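# Seat the orange-ringed plate on the block's pin

## Task

Place the plate with the orange ring so it lies flat on the block, fitted over the post, with the block's pin passing through the plate's pin hole. The pin hole is the one of the plate's five small holes that differs from the other four. The plate must stay seated on its own, not held there by the robot. Finish by releasing it and moving the grippers away.

## Robot and tools

Robot: two arms, left_arm and right_arm, each ending in a two-finger gripper. The names are labels only; they do not match image sides. The fingers extend along the gripper's own +z axis and close along its own y axis. The reported end_effector_position sits between the finger pads when closed, roughly 2 cm short of the fingertips; closing pushes the tips about 10 mm further along +z.

Scene frame: origin on the table surface midway between the arms, +z up, +x outward over the table, left_arm on the +y side. Result lines give each gripper's position (m), orientation as a wxyz quaternion, and linear and angular velocities (m/s, rad/s). Printed positions may be somewhat off, especially at long reach. grip_measured is the measured finger opening, on the same scale as the opening command.

execute_actions takes "actions", a list holding zero or one item, plus an optional "pictures" boolean (images come by default). An empty list only reports the state. An item {"rows": [...], "steps": n} runs up to 15 control steps of 1/30 s; each row is used for one step and the final row repeats if rows run out. An item {"steps": n} with no rows is a pause of up to 300 steps, counted from the previous result, so thinking time is included. A rejected call sends nothing.

A row is always 14 numbers in [-1, 1]: for left_arm dx, dy, dz, rx, ry, rz, opening, then the same seven for right_arm. dx..rz are an offset, expressed in that gripper's own axes, from the gripper's pose in the most recent result that reported it (for a second call within one reply, or before any result in the scene, from the pose when the action begins). Each row is measured from that same reference, not from the preceding row. Scale: 1.0 equals 0.6 m of travel or 180 degrees; rx, ry, rz form a single rotation vector. The opening is absolute, not an offset: +1 is fully open (0.084 m), -1 is closed. All zeros does not mean stay still; it pulls the arm back to the reference pose. To keep an arm parked, send the offset back to its desired pose in the first call of a reply and zeros afterwards, always with the opening you want.

move takes "target", one 14-number row laid out and referenced exactly as above (offsets in gripper axes from the last reported pose, absolute opening), and optional "speed" in m/s, 0.002 to 0.5, default 0.25; rotation is capped at twice that value in rad/s. Both grippers travel straight-line paths that finish together, lasting 0.5 to 10 s; a path longer than 10 s is cut short. Rotations take the shorter direction. Paths ignore obstacles and the other arm, and grippers can lag, wander or overshoot the speed, particularly with a nearly straight arm. The opening is applied at the start. The result adds a "move:" line with the outcome (done, off_target, moving, held, fault) and any limits: paced means the pose sent was clipped; held means a safety check blocked some steps, after which the arm may jump ahead quickly. Each gripper's remaining distance to target is also given. If only one arm is named, the other finished normally.

wait takes "seconds" (0 to 10) and lets the simulation run without new commands. zoom_image takes "camera" (cam_head_left, cam_head_right, cam_left_wrist or cam_right_wrist, each 672x504) and "region" [x0, y0, x1, y1] in pixels from the top-left, at most 504 by 504, and returns a closer view of that camera's latest image. finished_scene takes "scene", the number of the current scene, ends it irreversibly and grades it; call it only once the plate is seated and released.

Controller behaviour: each step the commanded pose is limited to within 70 mm and 16 degrees of the measured pose, then pursued by damped inverse kinematics, favouring position over orientation. After an action ends the arm only drifts to its last clipped pose, so large motions need several actions; read the reported pose and the "Hand target" line and command the remainder. Joint targets move at most 3.14 rad/s. "pose unreachable" and HELD marks mean the clearance check altered or withheld commands.

Gripping: to hold something, command an opening well under grip_measured; the bigger the gap, the harder the squeeze (about 24 N per pad at most). Fast closing can overpress. Sending back grip_measured gives a light hold that may let wide parts slip.

Avoid: dropping the plate, knocking anything off the table, fast or deep contacts (speed and how far past contact you aim both raise force), letting the arms collide or push each other, and loading joints past their limits (waist and shoulder 44.5, elbow and forearm roll 26.7, wrist pitch and wrist roll 17.8 N m, including held weight). A torque fault makes the arm back off and freeze for 10 s. Holding loads heats motors; MOTOR HOT appears at 65 °C and at 80 °C the arm brakes until cool. Occasional brief tugs on held parts or pushes on loose ones may occur. Move smoothly and efficiently.

Each tool is called after ">>>" by a JSON object that holds its "method" and its "body".

## Session

>>> {"method": "execute_actions", "body": {"actions": []}}

Scene clock: 0.00 s of 5100.00 s.
left_arm: end_effector_position=(+0.2697, +0.1118, +0.2510) grip_measured=+1.00 end_effector_quat_wxyz=(-0.346, +0.479, +0.778, +0.214) end_effector_velocity=(+0.001, +0.000, +0.000) end_effector_angular_velocity=(-0.000, -0.002, +0.001) | right_arm: end_effector_position=(+0.0602, -0.5967, +0.3296) grip_measured=+1.00 end_effector_quat_wxyz=(+0.714, -0.577, +0.391, +0.066) end_effector_velocity=(+0.001, -0.000, +0.000) end_effector_angular_velocity=(-0.001, -0.003, -0.002)
Joint positions: left_arm=[-0.769  0.388 -1.634  0.173  2.067 -2.924  0.084] | right_arm=[-1.808  0.077 -0.981  0.348  2.474 -0.61   0.084]
Joint velocities: left_arm=[ 0.001 -0.    -0.     0.001 -0.001 -0.001  0.   ] | right_arm=[ 0.     0.    -0.     0.003  0.001 -0.    -0.   ]
Hand target (left_arm): +0.270, +0.112, +0.251; -0.346, +0.479, +0.778, +0.214
Hand target (right_arm): +0.060, -0.597, +0.330; +0.714, -0.577, +0.391, +0.066

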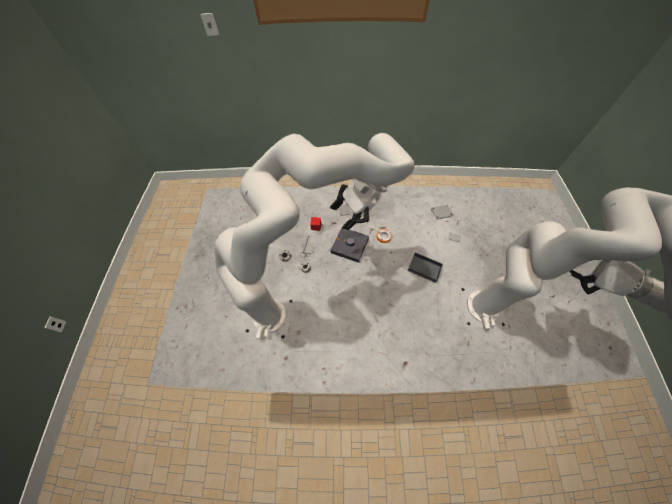

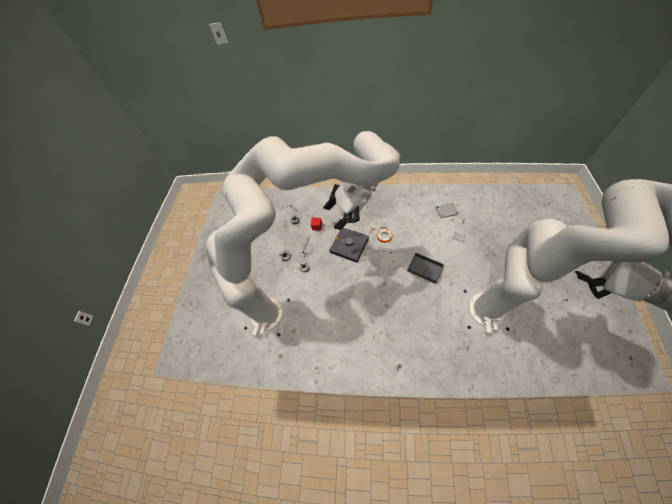

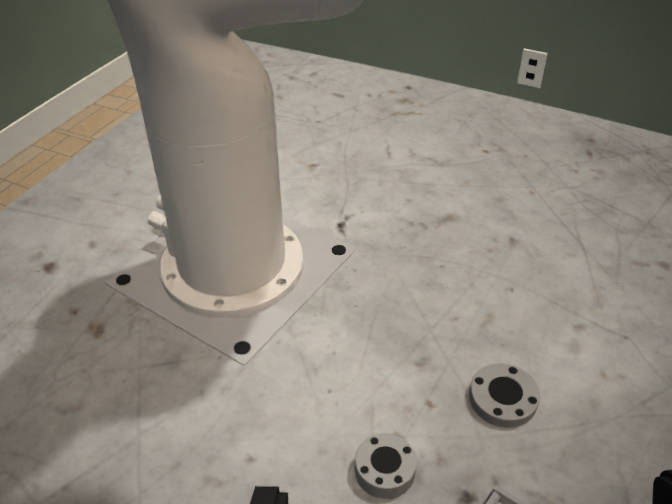

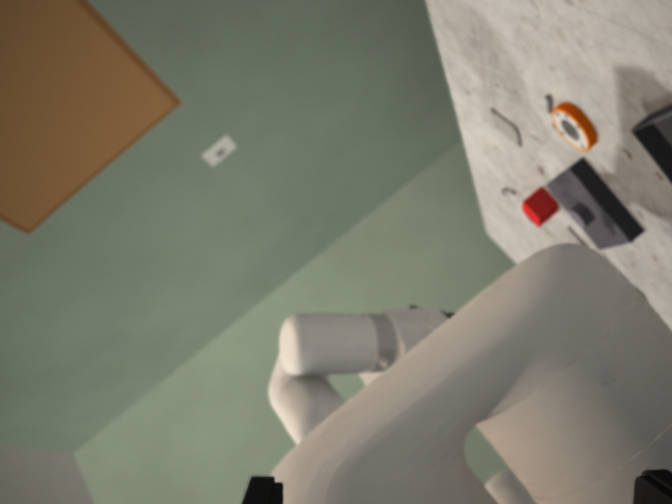

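>>> {"method": "zoom_image", "body": {"camera": "cam_head_left", "region": [260, 180, 480, 340]}}

Region (260, 180, 480, 340) of cam_head_left's 672x504 image, scaled by 2.291, with more detail than that image has; it fills the top 367 rows of this view, and the rest is white.

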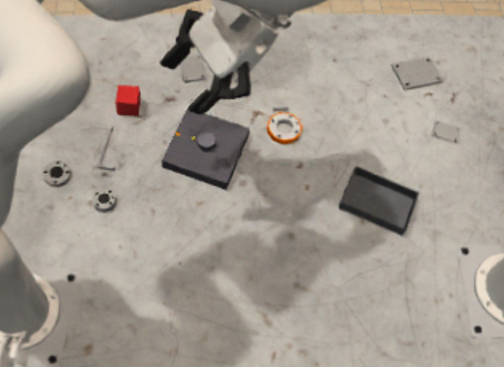

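>>> {"method": "move", "body": {"target": [0.0075,-0.134,-0.117,-0.269,-0.166,0.604,1, 0,0,0,0,0,0,1], "speed": 0.3}}

Scene clock: 21.20 s of 5100.00 s.
left_arm: end_effector_position=(+0.2199, +0.0317, +0.3005) grip_measured=+1.00 end_effector_quat_wxyz=(-0.001, +1.000, -0.000, +0.002) end_effector_velocity=(-0.000, -0.001, +0.001) end_effector_angular_velocity=(-0.005, +0.002, -0.009) | right_arm: end_effector_position=(+0.0602, -0.5967, +0.3296) grip_measured=+1.00 end_effector_quat_wxyz=(+0.714, -0.577, +0.391, +0.066) end_effector_velocity=(-0.000, -0.000, +0.000) end_effector_angular_velocity=(-0.001, -0.001, -0.001)
Joint positions: left_arm=[-0.88  -0.246 -1.09   0.005  1.336 -1.014  0.084] | right_arm=[-1.808  0.077 -0.981  0.348  2.474 -0.61   0.084]
Joint velocities: left_arm=[ 0.001 -0.002 -0.    -0.004 -0.002  0.011  0.   ] | right_arm=[-0.001 -0.    -0.     0.     0.    -0.     0.   ]
Hand target (left_arm): +0.220, +0.032, +0.301; -0.001, +1.000, -0.001, +0.002
Hand target (right_arm): +0.060, -0.597, +0.330; +0.714, -0.577, +0.391, +0.066
Off the commanded pose (left_arm): 0.001 m, 0 deg.
Off the commanded pose (right_arm): 0.000 m, 0 deg.
After step 90, 14.13 s passed at rest.
move: done

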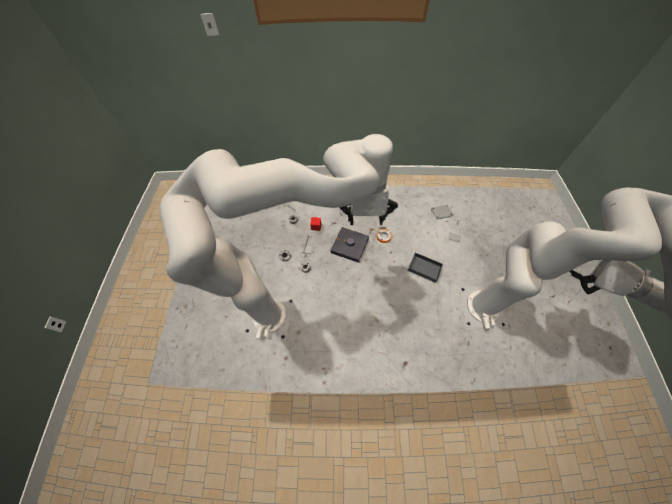

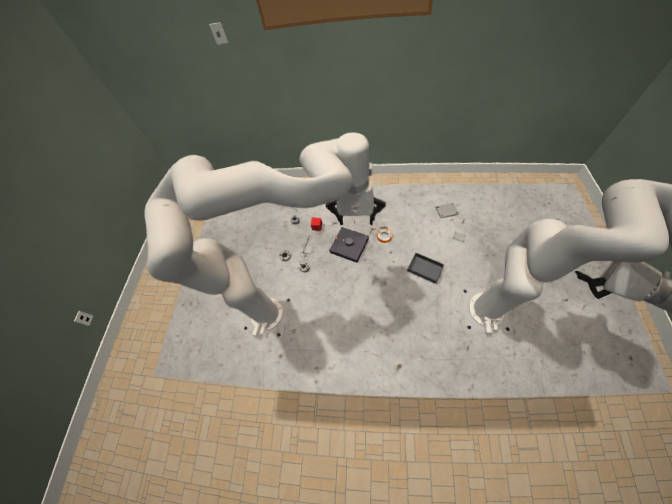

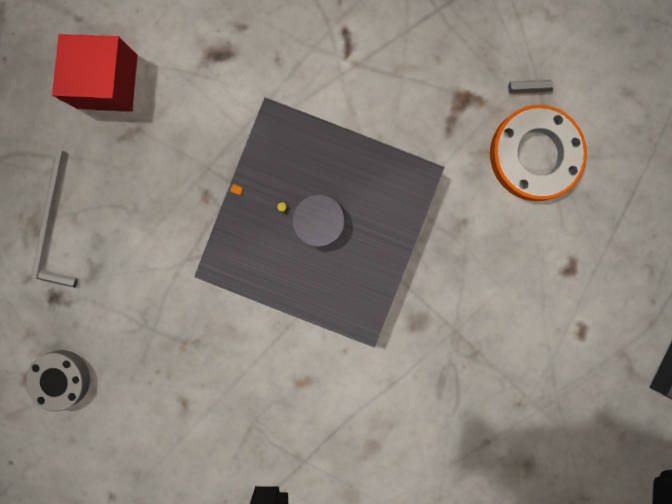

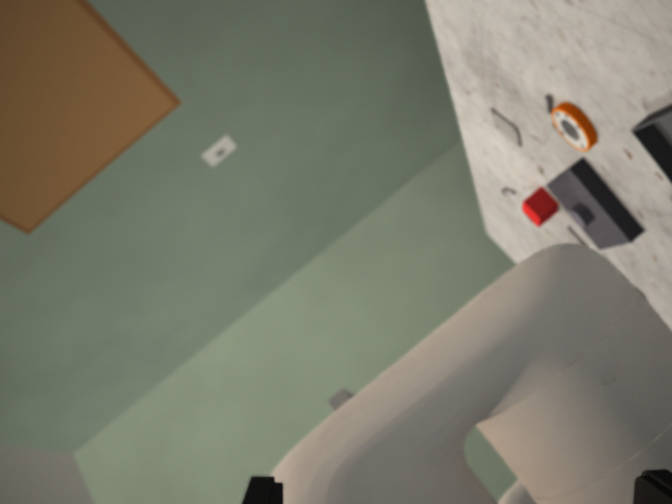

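>>> {"method": "zoom_image", "body": {"camera": "cam_left_wrist", "region": [460, 70, 620, 230]}}

>>> {"method": "zoom_image", "body": {"camera": "cam_left_wrist", "region": [190, 90, 450, 350]}}

Region (460, 70, 620, 230) of cam_left_wrist's 672x504 image, scaled by 3.150, with more detail than that image has.

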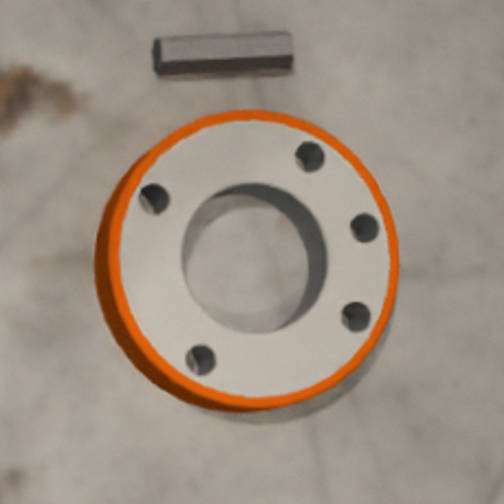

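Region (190, 90, 450, 350) of cam_left_wrist's 672x504 image, scaled by 1.938, with more detail than that image has.

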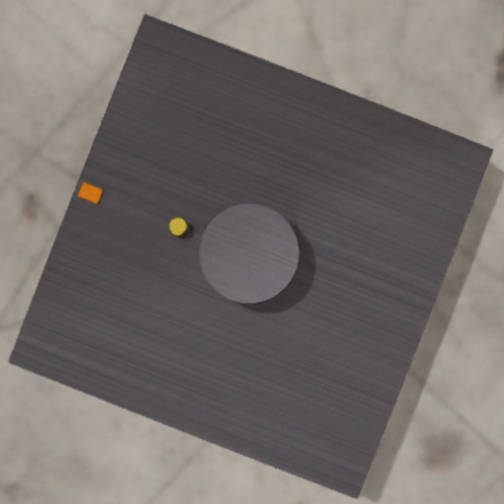

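>>> {"method": "move", "body": {"target": [0.22,0.185,0.284,0,0,0.164,1, 0,0,0,0,0,0,1], "speed": 0.3}}

Scene clock: 53.63 s of 5100.00 s.
left_arm: end_effector_position=(+0.3530, -0.0787, +0.1314) grip_measured=+1.00 end_effector_quat_wxyz=(-0.001, +0.967, -0.255, +0.002) end_effector_velocity=(+0.001, +0.000, -0.004) end_effector_angular_velocity=(+0.006, +0.005, -0.003) | right_arm: end_effector_position=(+0.0602, -0.5967, +0.3296) grip_measured=+1.00 end_effector_quat_wxyz=(+0.714, -0.577, +0.391, +0.066) end_effector_velocity=(+0.000, +0.000, +0.000) end_effector_angular_velocity=(+0.001, -0.000, +0.002)
Joint positions: left_arm=[-0.785  0.44  -1.443  0.006  1.001 -0.406  0.084] | right_arm=[-1.808  0.077 -0.981  0.348  2.474 -0.61   0.084]
Joint velocities: left_arm=[ 0.001  0.011 -0.007 -0.001  0.003  0.005 -0.   ] | right_arm=[ 0.002  0.     0.    -0.001  0.001  0.     0.   ]
Hand target (left_arm): +0.353, -0.079, +0.131; -0.002, +0.967, -0.255, +0.002
Hand target (right_arm): +0.060, -0.597, +0.330; +0.714, -0.577, +0.391, +0.066
Off the commanded pose (left_arm): 0.001 m, 0 deg.
Off the commanded pose (right_arm): 0.000 m, 0 deg.
After step 90, 27.97 s passed at rest.
move: done

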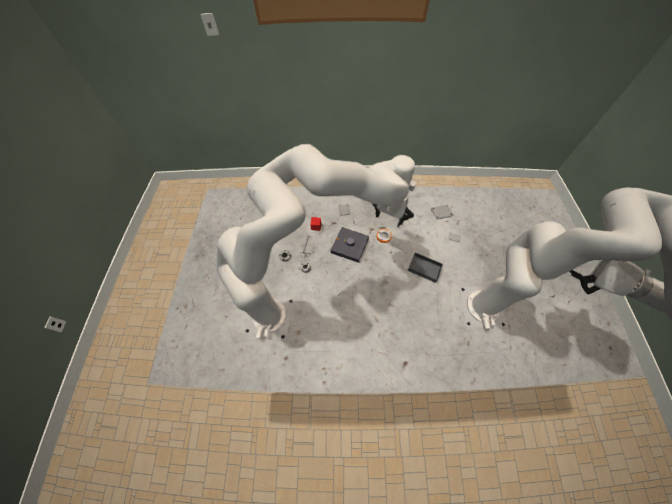

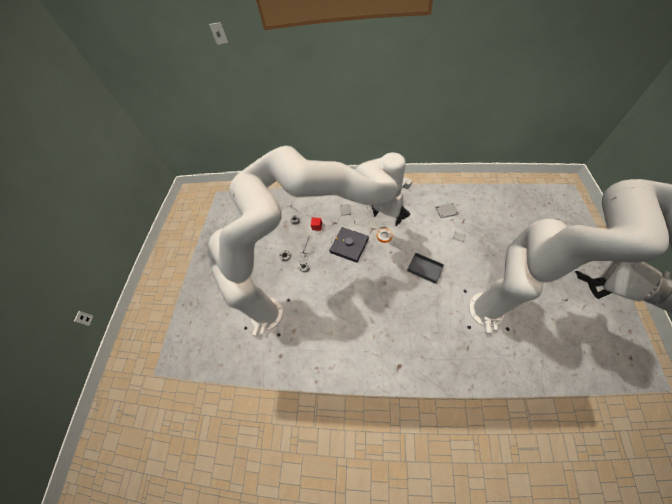

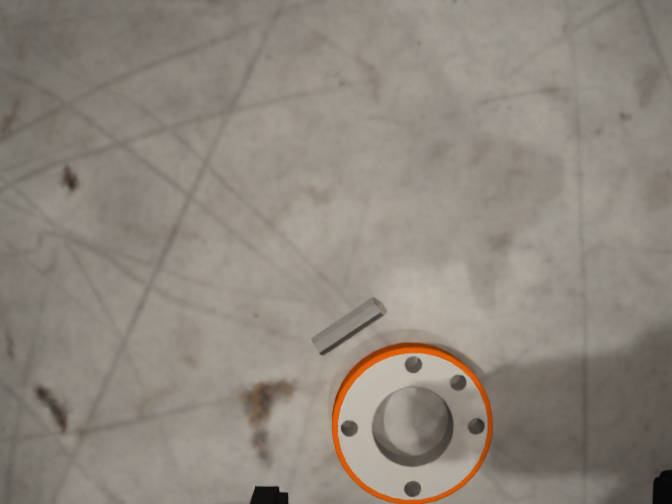

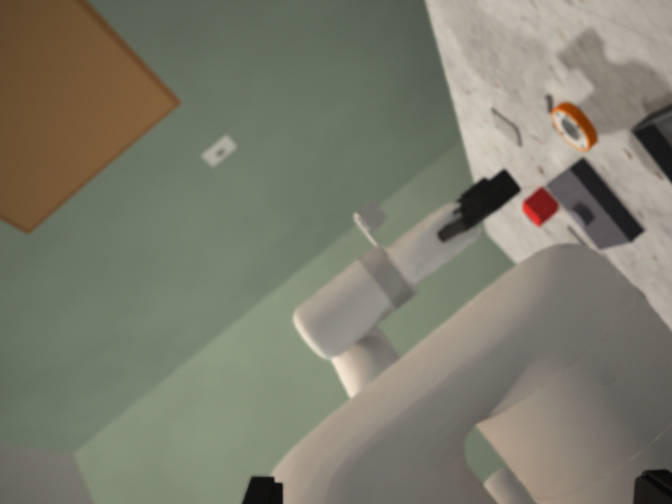

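>>> {"method": "move", "body": {"target": [-0.003,-0.002,0.15,0,0,0,1, 0,0,0,0,0,0,1], "speed": 0.15}}

Scene clock: 67.30 s of 5100.00 s.
left_arm: end_effector_position=(+0.3528, -0.0770, +0.0422) grip_measured=+1.00 end_effector_quat_wxyz=(-0.001, +0.967, -0.255, +0.003) end_effector_velocity=(-0.003, +0.003, -0.007) end_effector_angular_velocity=(+0.009, +0.006, -0.001) | right_arm: end_effector_position=(+0.0602, -0.5967, +0.3296) grip_measured=+1.00 end_effector_quat_wxyz=(+0.714, -0.577, +0.391, +0.066) end_effector_velocity=(+0.000, +0.000, +0.000) end_effector_angular_velocity=(+0.001, -0.002, -0.000)
Joint positions: left_arm=[-0.784  0.572 -1.37   0.007  0.794 -0.407  0.084] | right_arm=[-1.808  0.077 -0.981  0.348  2.474 -0.61   0.084]
Joint velocities: left_arm=[-0.001  0.008  0.007  0.    -0.004  0.001 -0.   ] | right_arm=[ 0.     0.     0.     0.001  0.001 -0.    -0.   ]
Hand target (left_arm): +0.353, -0.077, +0.041; -0.001, +0.967, -0.255, +0.002
Hand target (right_arm): +0.060, -0.597, +0.330; +0.714, -0.577, +0.391, +0.066
Off the commanded pose (left_arm): 0.001 m, 0 deg.
Off the commanded pose (right_arm): 0.000 m, 0 deg.
After step 90, 9.63 s passed at rest.
move: done

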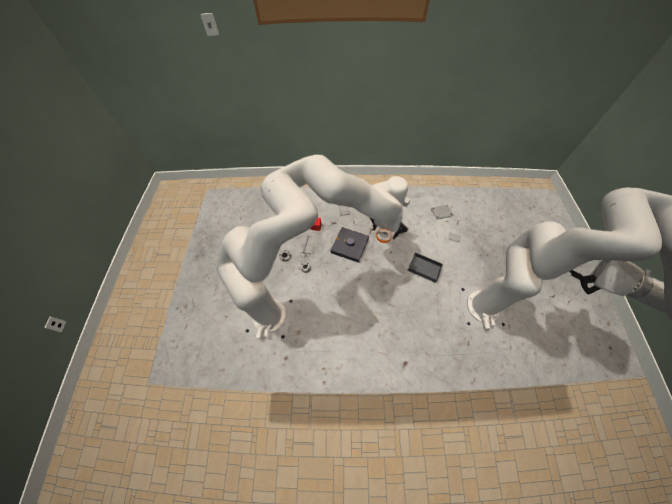

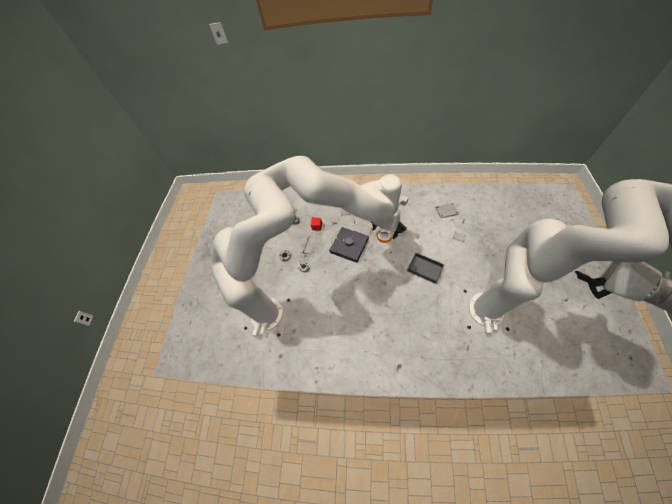

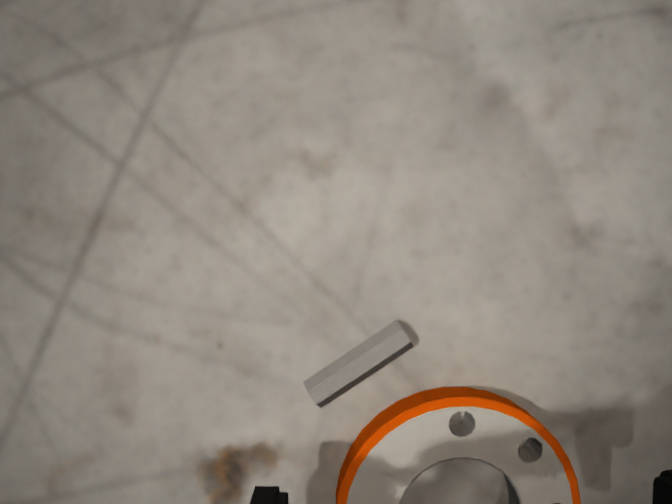

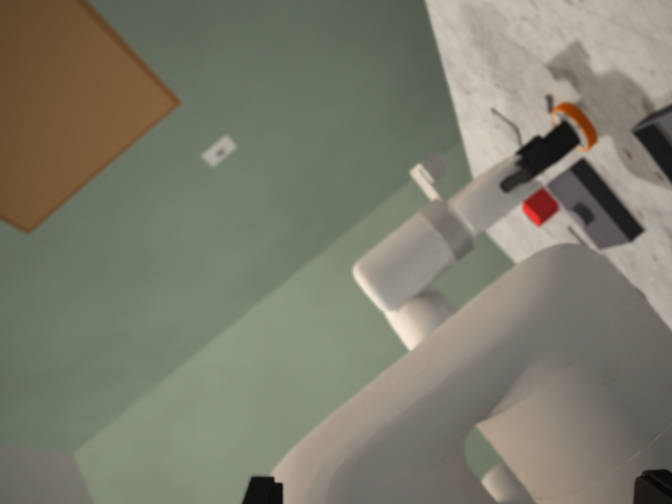

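>>> {"method": "move", "body": {"target": [-0.002,0.003,0.0415,0,0,0,1, 0,0,0,0,0,0,1], "speed": 0.05}}

>>> {"method": "move", "body": {"target": [0,0,0,0,0,0,0.2, 0,0,0,0,0,0,1], "speed": 0.05}}

Scene clock: 76.27 s of 5100.00 s.
left_arm: end_effector_position=(+0.3512, -0.0781, +0.0178) grip_measured=+1.00 end_effector_quat_wxyz=(-0.001, +0.967, -0.255, +0.003) end_effector_velocity=(+0.001, -0.002, +0.000) end_effector_angular_velocity=(-0.005, -0.004, -0.002) | right_arm: end_effector_position=(+0.0602, -0.5967, +0.3296) grip_measured=+1.00 end_effector_quat_wxyz=(+0.714, -0.577, +0.391, +0.066) end_effector_velocity=(-0.000, +0.000, -0.000) end_effector_angular_velocity=(-0.001, +0.001, +0.000)
Joint positions: left_arm=[-0.787  0.619 -1.365  0.007  0.743 -0.41   0.084] | right_arm=[-1.808  0.077 -0.981  0.348  2.474 -0.61   0.084]
Joint velocities: left_arm=[-0.001  0.002 -0.003  0.    -0.005  0.001 -0.   ] | right_arm=[-0.     0.     0.    -0.002 -0.001 -0.001 -0.   ]
Hand target (left_arm): +0.351, -0.078, +0.017; -0.001, +0.967, -0.255, +0.003
Hand target (right_arm): +0.060, -0.597, +0.330; +0.714, -0.577, +0.391, +0.066
Off the commanded pose (left_arm): 0.000 m, 0 deg.
Off the commanded pose (right_arm): 0.000 m, 0 deg.
After step 90, 5.17 s passed at rest.
move: done

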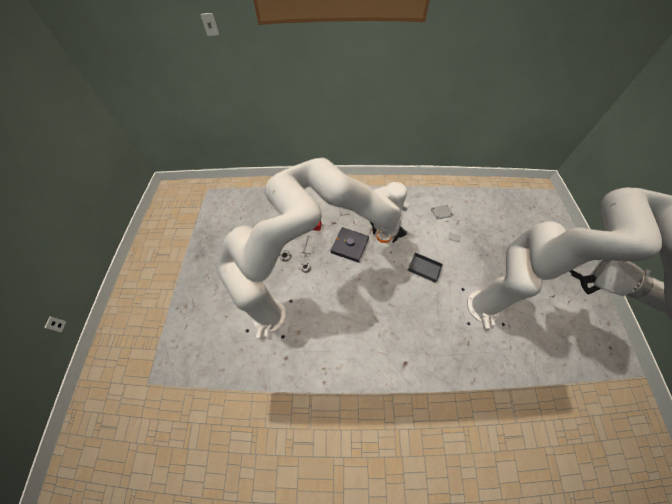

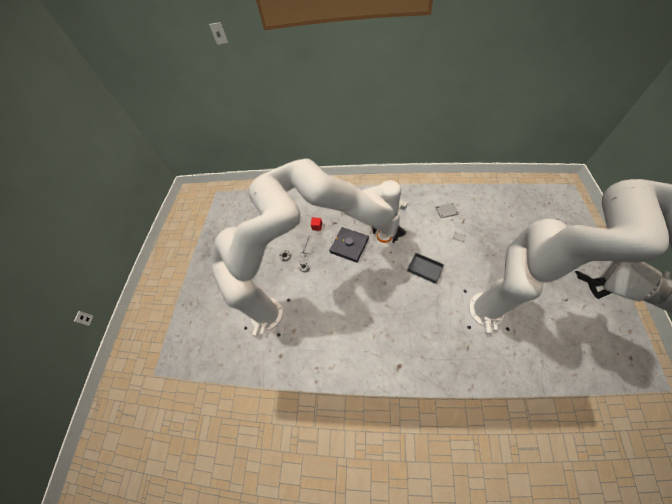

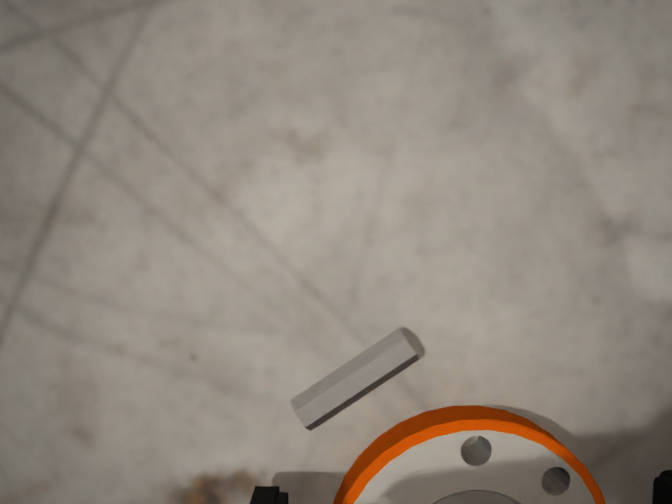

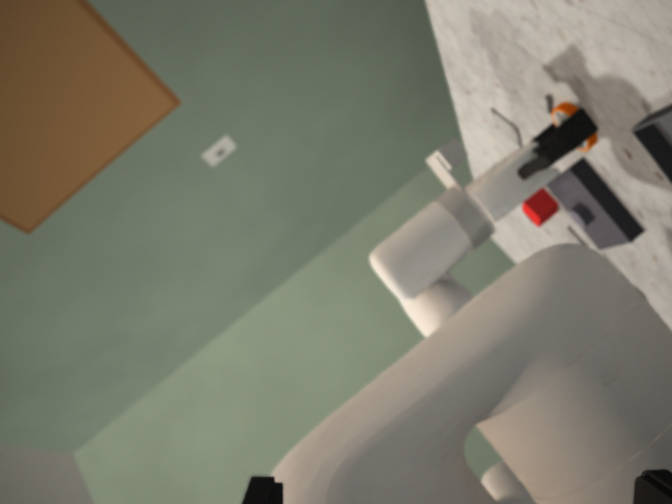

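Scene clock: 76.77 s of 5100.00 s.
left_arm: end_effector_position=(+0.3514, -0.0783, +0.0181) grip_measured=+0.45 end_effector_quat_wxyz=(-0.000, +0.967, -0.255, +0.003) end_effector_velocity=(-0.001, +0.000, -0.001) end_effector_angular_velocity=(+0.001, +0.002, +0.000) | right_arm: end_effector_position=(+0.0602, -0.5967, +0.3296) grip_measured=+1.00 end_effector_quat_wxyz=(+0.714, -0.577, +0.391, +0.066) end_effector_velocity=(-0.000, +0.000, -0.000) end_effector_angular_velocity=(+0.000, +0.000, +0.001)
Joint positions: left_arm=[-0.787  0.618 -1.366  0.007  0.743 -0.41   0.063] | right_arm=[-1.808  0.077 -0.981  0.348  2.474 -0.61   0.084]
Joint velocities: left_arm=[-0.001  0.001  0.001 -0.001  0.    -0.     0.   ] | right_arm=[-0.    -0.     0.    -0.002  0.    -0.001  0.   ]
Hand target (left_arm): +0.351, -0.078, +0.018; -0.001, +0.967, -0.255, +0.003
Hand target (right_arm): +0.060, -0.597, +0.330; +0.714, -0.577, +0.391, +0.066
Off the commanded pose (left_arm): 0.001 m, 0 deg.
Off the commanded pose (right_arm): 0.000 m, 0 deg.
move: done

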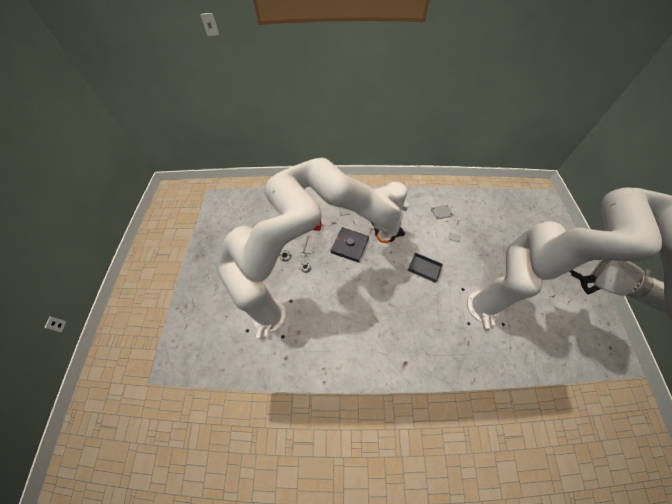

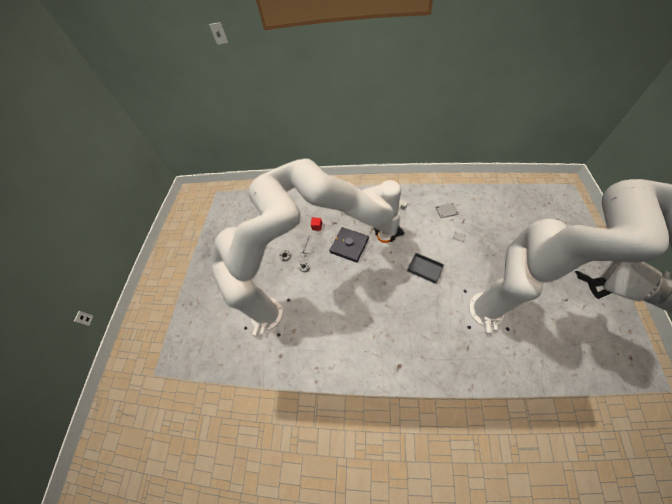

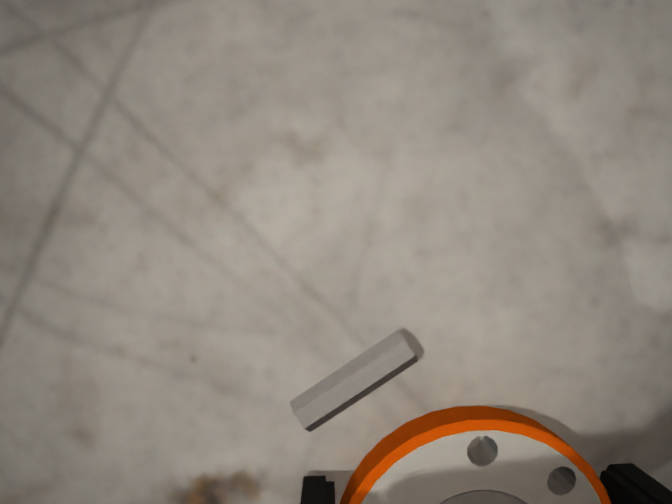

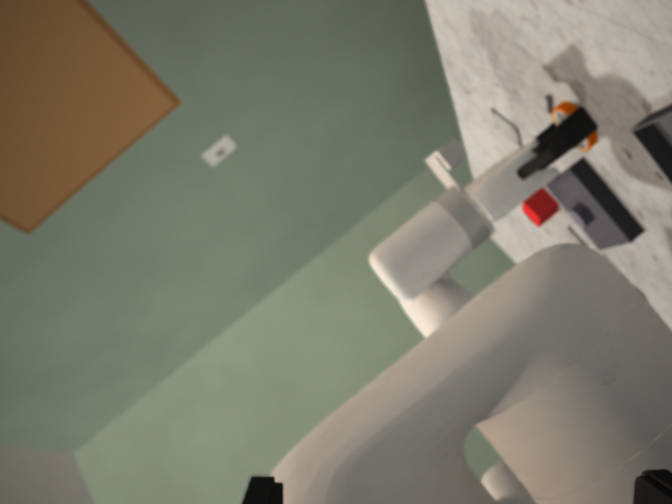

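>>> {"method": "move", "body": {"target": [0,0,-0.17,0,0,0,0.0, 0,0,0,0,0,0,1], "speed": 0.15}}

>>> {"method": "move", "body": {"target": [-0.188,-0.189,0,0,0,-0.79,0.0, 0,0,0,0,0,0,1], "speed": 0.4}}

Scene clock: 88.73 s of 5100.00 s.
left_arm: end_effector_position=(+0.3503, -0.0778, +0.1190) grip_measured=+0.45 end_effector_quat_wxyz=(-0.001, +0.967, -0.255, +0.003) end_effector_velocity=(+0.002, -0.002, +0.007) end_effector_angular_velocity=(-0.006, -0.006, -0.001) | right_arm: end_effector_position=(+0.0602, -0.5967, +0.3296) grip_measured=+1.00 end_effector_quat_wxyz=(+0.714, -0.577, +0.391, +0.066) end_effector_velocity=(-0.000, -0.000, -0.000) end_effector_angular_velocity=(-0.001, +0.001, -0.002)
Joint positions: left_arm=[-0.788  0.448 -1.417  0.006  0.966 -0.41   0.063] | right_arm=[-1.808  0.077 -0.981  0.348  2.474 -0.61   0.084]
Joint velocities: left_arm=[-0.    -0.007 -0.007  0.001  0.006  0.001  0.   ] | right_arm=[-0.002 -0.     0.    -0.001 -0.002 -0.     0.   ]
Hand target (left_arm): +0.351, -0.078, +0.120; -0.000, +0.967, -0.255, +0.003
Hand target (right_arm): +0.060, -0.597, +0.330; +0.714, -0.577, +0.391, +0.066
Off the commanded pose (left_arm): 0.001 m, 0 deg.
Off the commanded pose (right_arm): 0.000 m, 0 deg.
After step 90, 7.87 s passed at rest.
move: done

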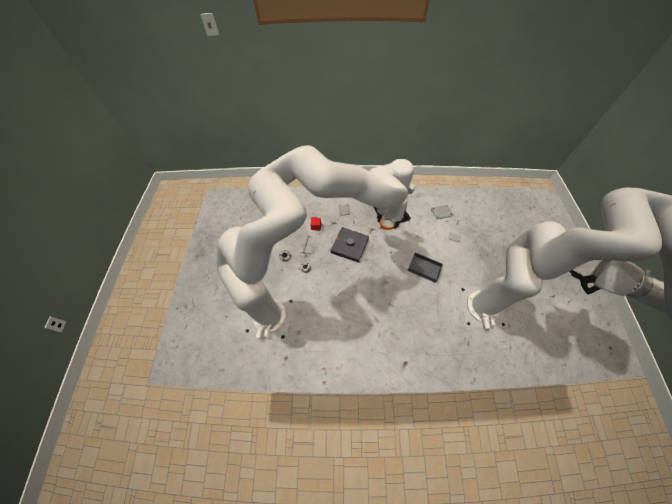

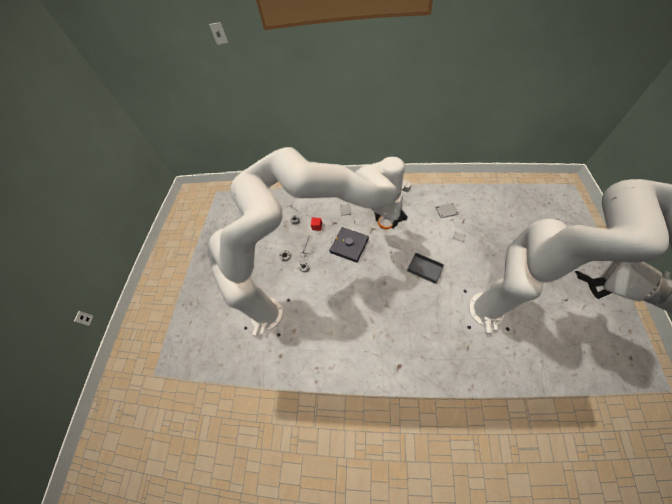

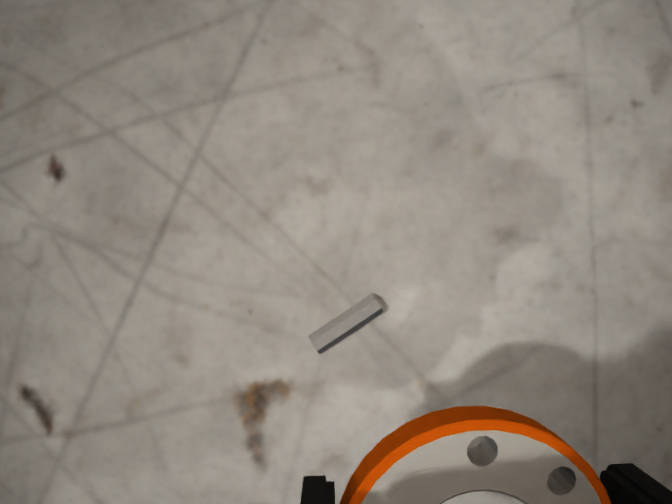

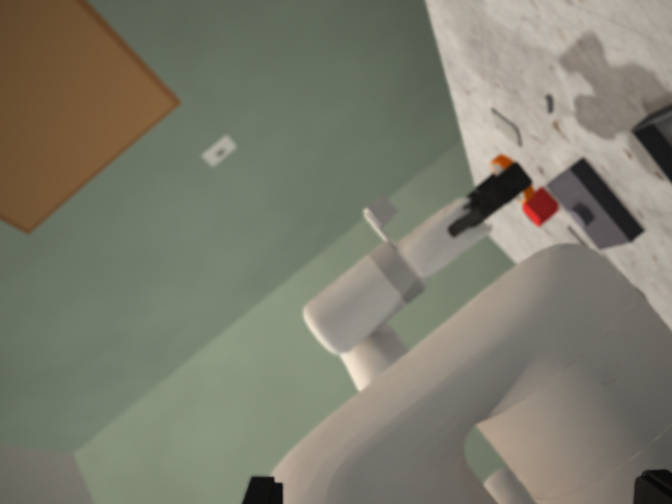

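Scene clock: 92.37 s of 5100.00 s.
left_arm: end_effector_position=(+0.3075, +0.0762, +0.1186) grip_measured=+0.45 end_effector_quat_wxyz=(+0.002, +0.555, +0.832, +0.002) end_effector_velocity=(-0.000, +0.001, +0.000) end_effector_angular_velocity=(+0.000, -0.001, +0.010) | right_arm: end_effector_position=(+0.0602, -0.5967, +0.3296) grip_measured=+1.00 end_effector_quat_wxyz=(+0.714, -0.577, +0.391, +0.066) end_effector_velocity=(+0.000, -0.000, +0.000) end_effector_angular_velocity=(-0.001, -0.002, -0.002)
Joint positions: left_arm=[-0.65  -0.003 -0.801  0.006  0.8   -2.753  0.063] | right_arm=[-1.808  0.077 -0.981  0.348  2.474 -0.61   0.084]
Joint velocities: left_arm=[ 0.    -0.003  0.002  0.002  0.    -0.011  0.   ] | right_arm=[-0.001  0.    -0.     0.002  0.    -0.     0.   ]
Hand target (left_arm): +0.308, +0.076, +0.119; +0.002, +0.554, +0.832, +0.002
Hand target (right_arm): +0.060, -0.597, +0.330; +0.714, -0.577, +0.391, +0.066
Off the commanded pose (left_arm): 0.001 m, 0 deg.
Off the commanded pose (right_arm): 0.000 m, 0 deg.
move: done

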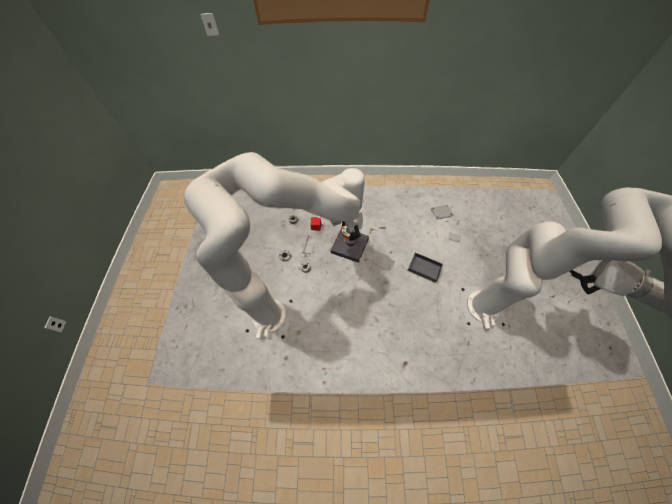

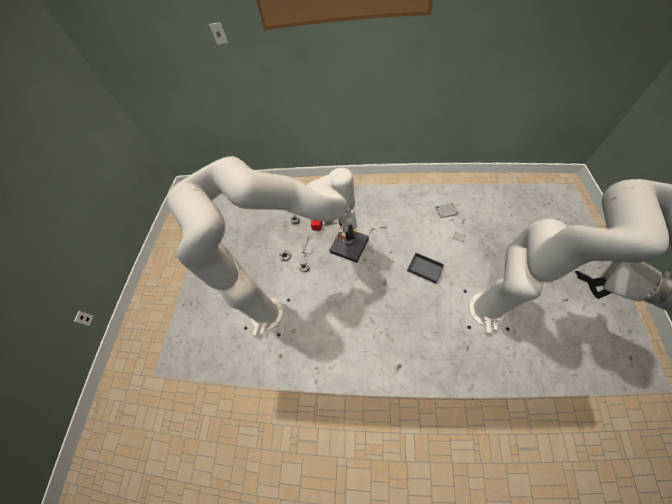

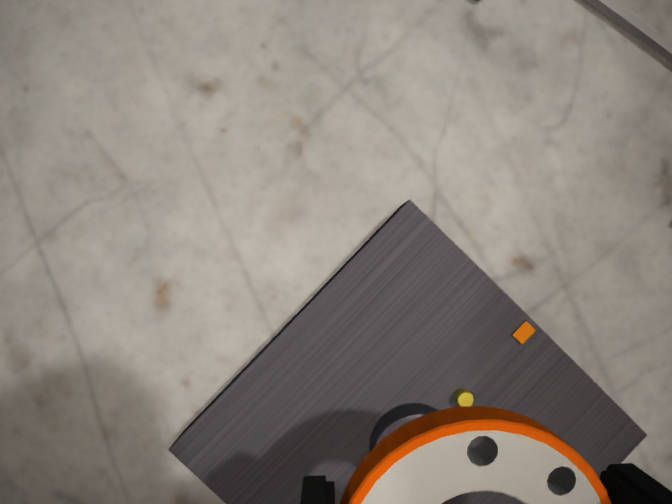

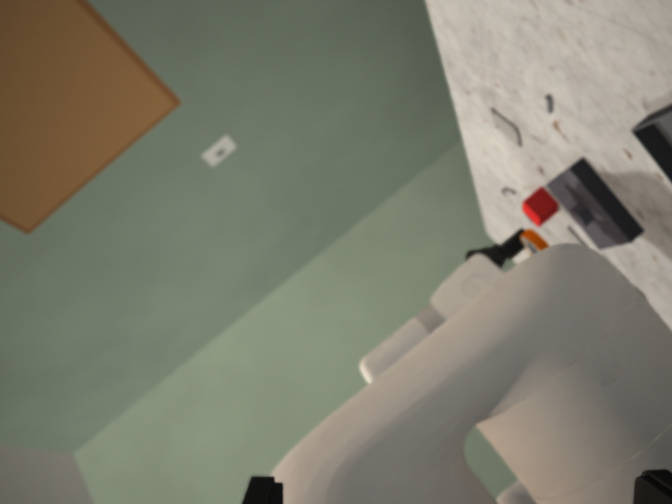

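>>> {"method": "move", "body": {"target": [0.003,-0.0125,0.05,0,0,0,0.0, 0,0,0,0,0,0,1], "speed": 0.08}}

>>> {"method": "zoom_image", "body": {"camera": "cam_left_wrist", "region": [168, 252, 672, 504]}}

Scene clock: 101.83 s of 5100.00 s.
left_arm: end_effector_position=(+0.3003, +0.0749, +0.0890) grip_measured=+0.45 end_effector_quat_wxyz=(+0.003, +0.555, +0.832, +0.002) end_effector_velocity=(-0.001, +0.001, -0.003) end_effector_angular_velocity=(+0.002, +0.002, +0.000) | right_arm: end_effector_position=(+0.0602, -0.5967, +0.3296) grip_measured=+1.00 end_effector_quat_wxyz=(+0.714, -0.577, +0.391, +0.066) end_effector_velocity=(+0.000, -0.000, +0.000) end_effector_angular_velocity=(-0.001, -0.002, -0.002)
Joint positions: left_arm=[-0.664  0.045 -0.757  0.007  0.708 -2.768  0.063] | right_arm=[-1.808  0.077 -0.981  0.348  2.474 -0.61   0.084]
Joint velocities: left_arm=[-0.001  0.004  0.004  0.    -0.005 -0.001 -0.   ] | right_arm=[-0.     0.    -0.001  0.002  0.001 -0.     0.   ]
Hand target (left_arm): +0.300, +0.075, +0.089; +0.002, +0.555, +0.832, +0.002
Hand target (right_arm): +0.060, -0.597, +0.330; +0.714, -0.577, +0.391, +0.066
Off the commanded pose (left_arm): 0.001 m, 0 deg.
Off the commanded pose (right_arm): 0.000 m, 0 deg.
After step 90, 5.67 s passed at rest.
move: done

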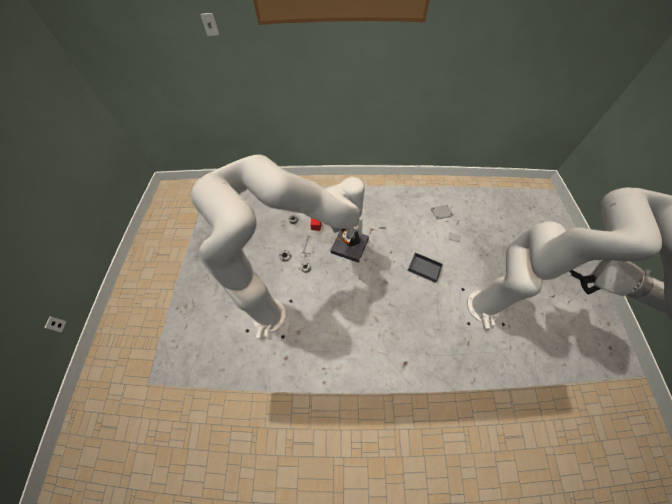

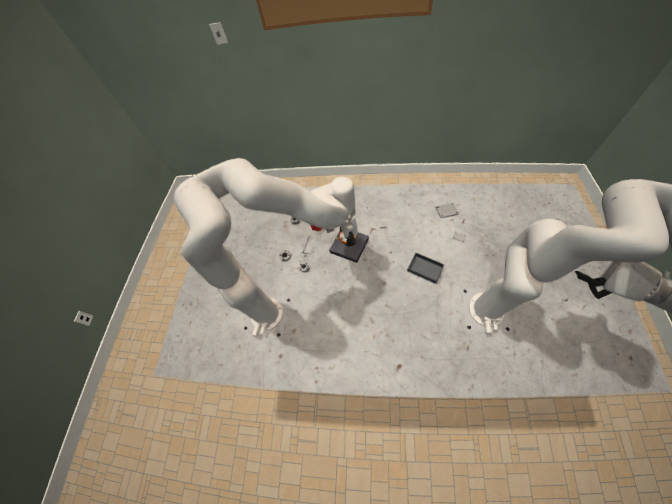

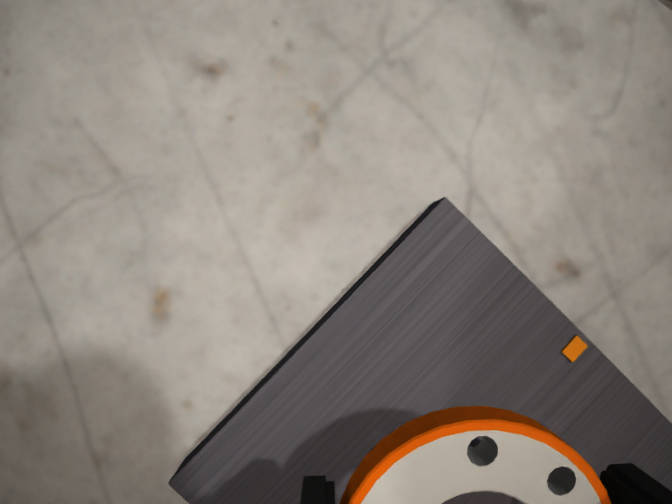

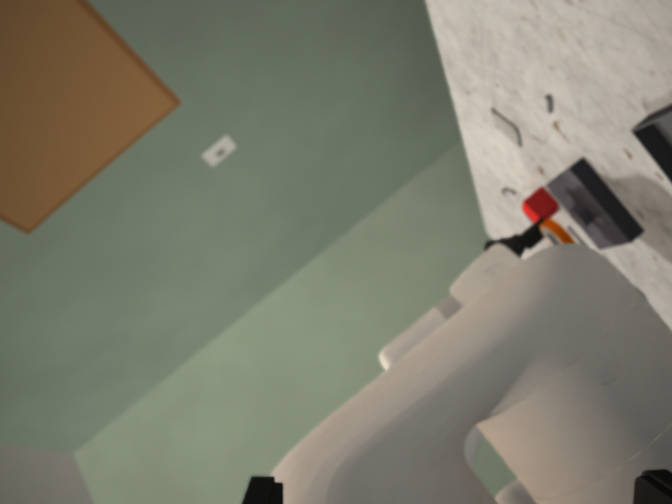

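Region (168, 252, 672, 504) of cam_left_wrist's 672x504 image, scaled by 1.000.

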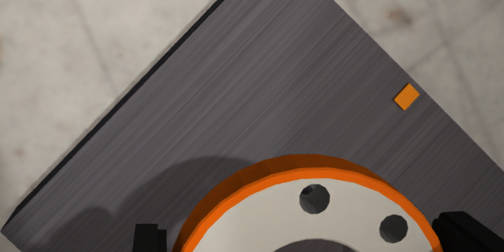

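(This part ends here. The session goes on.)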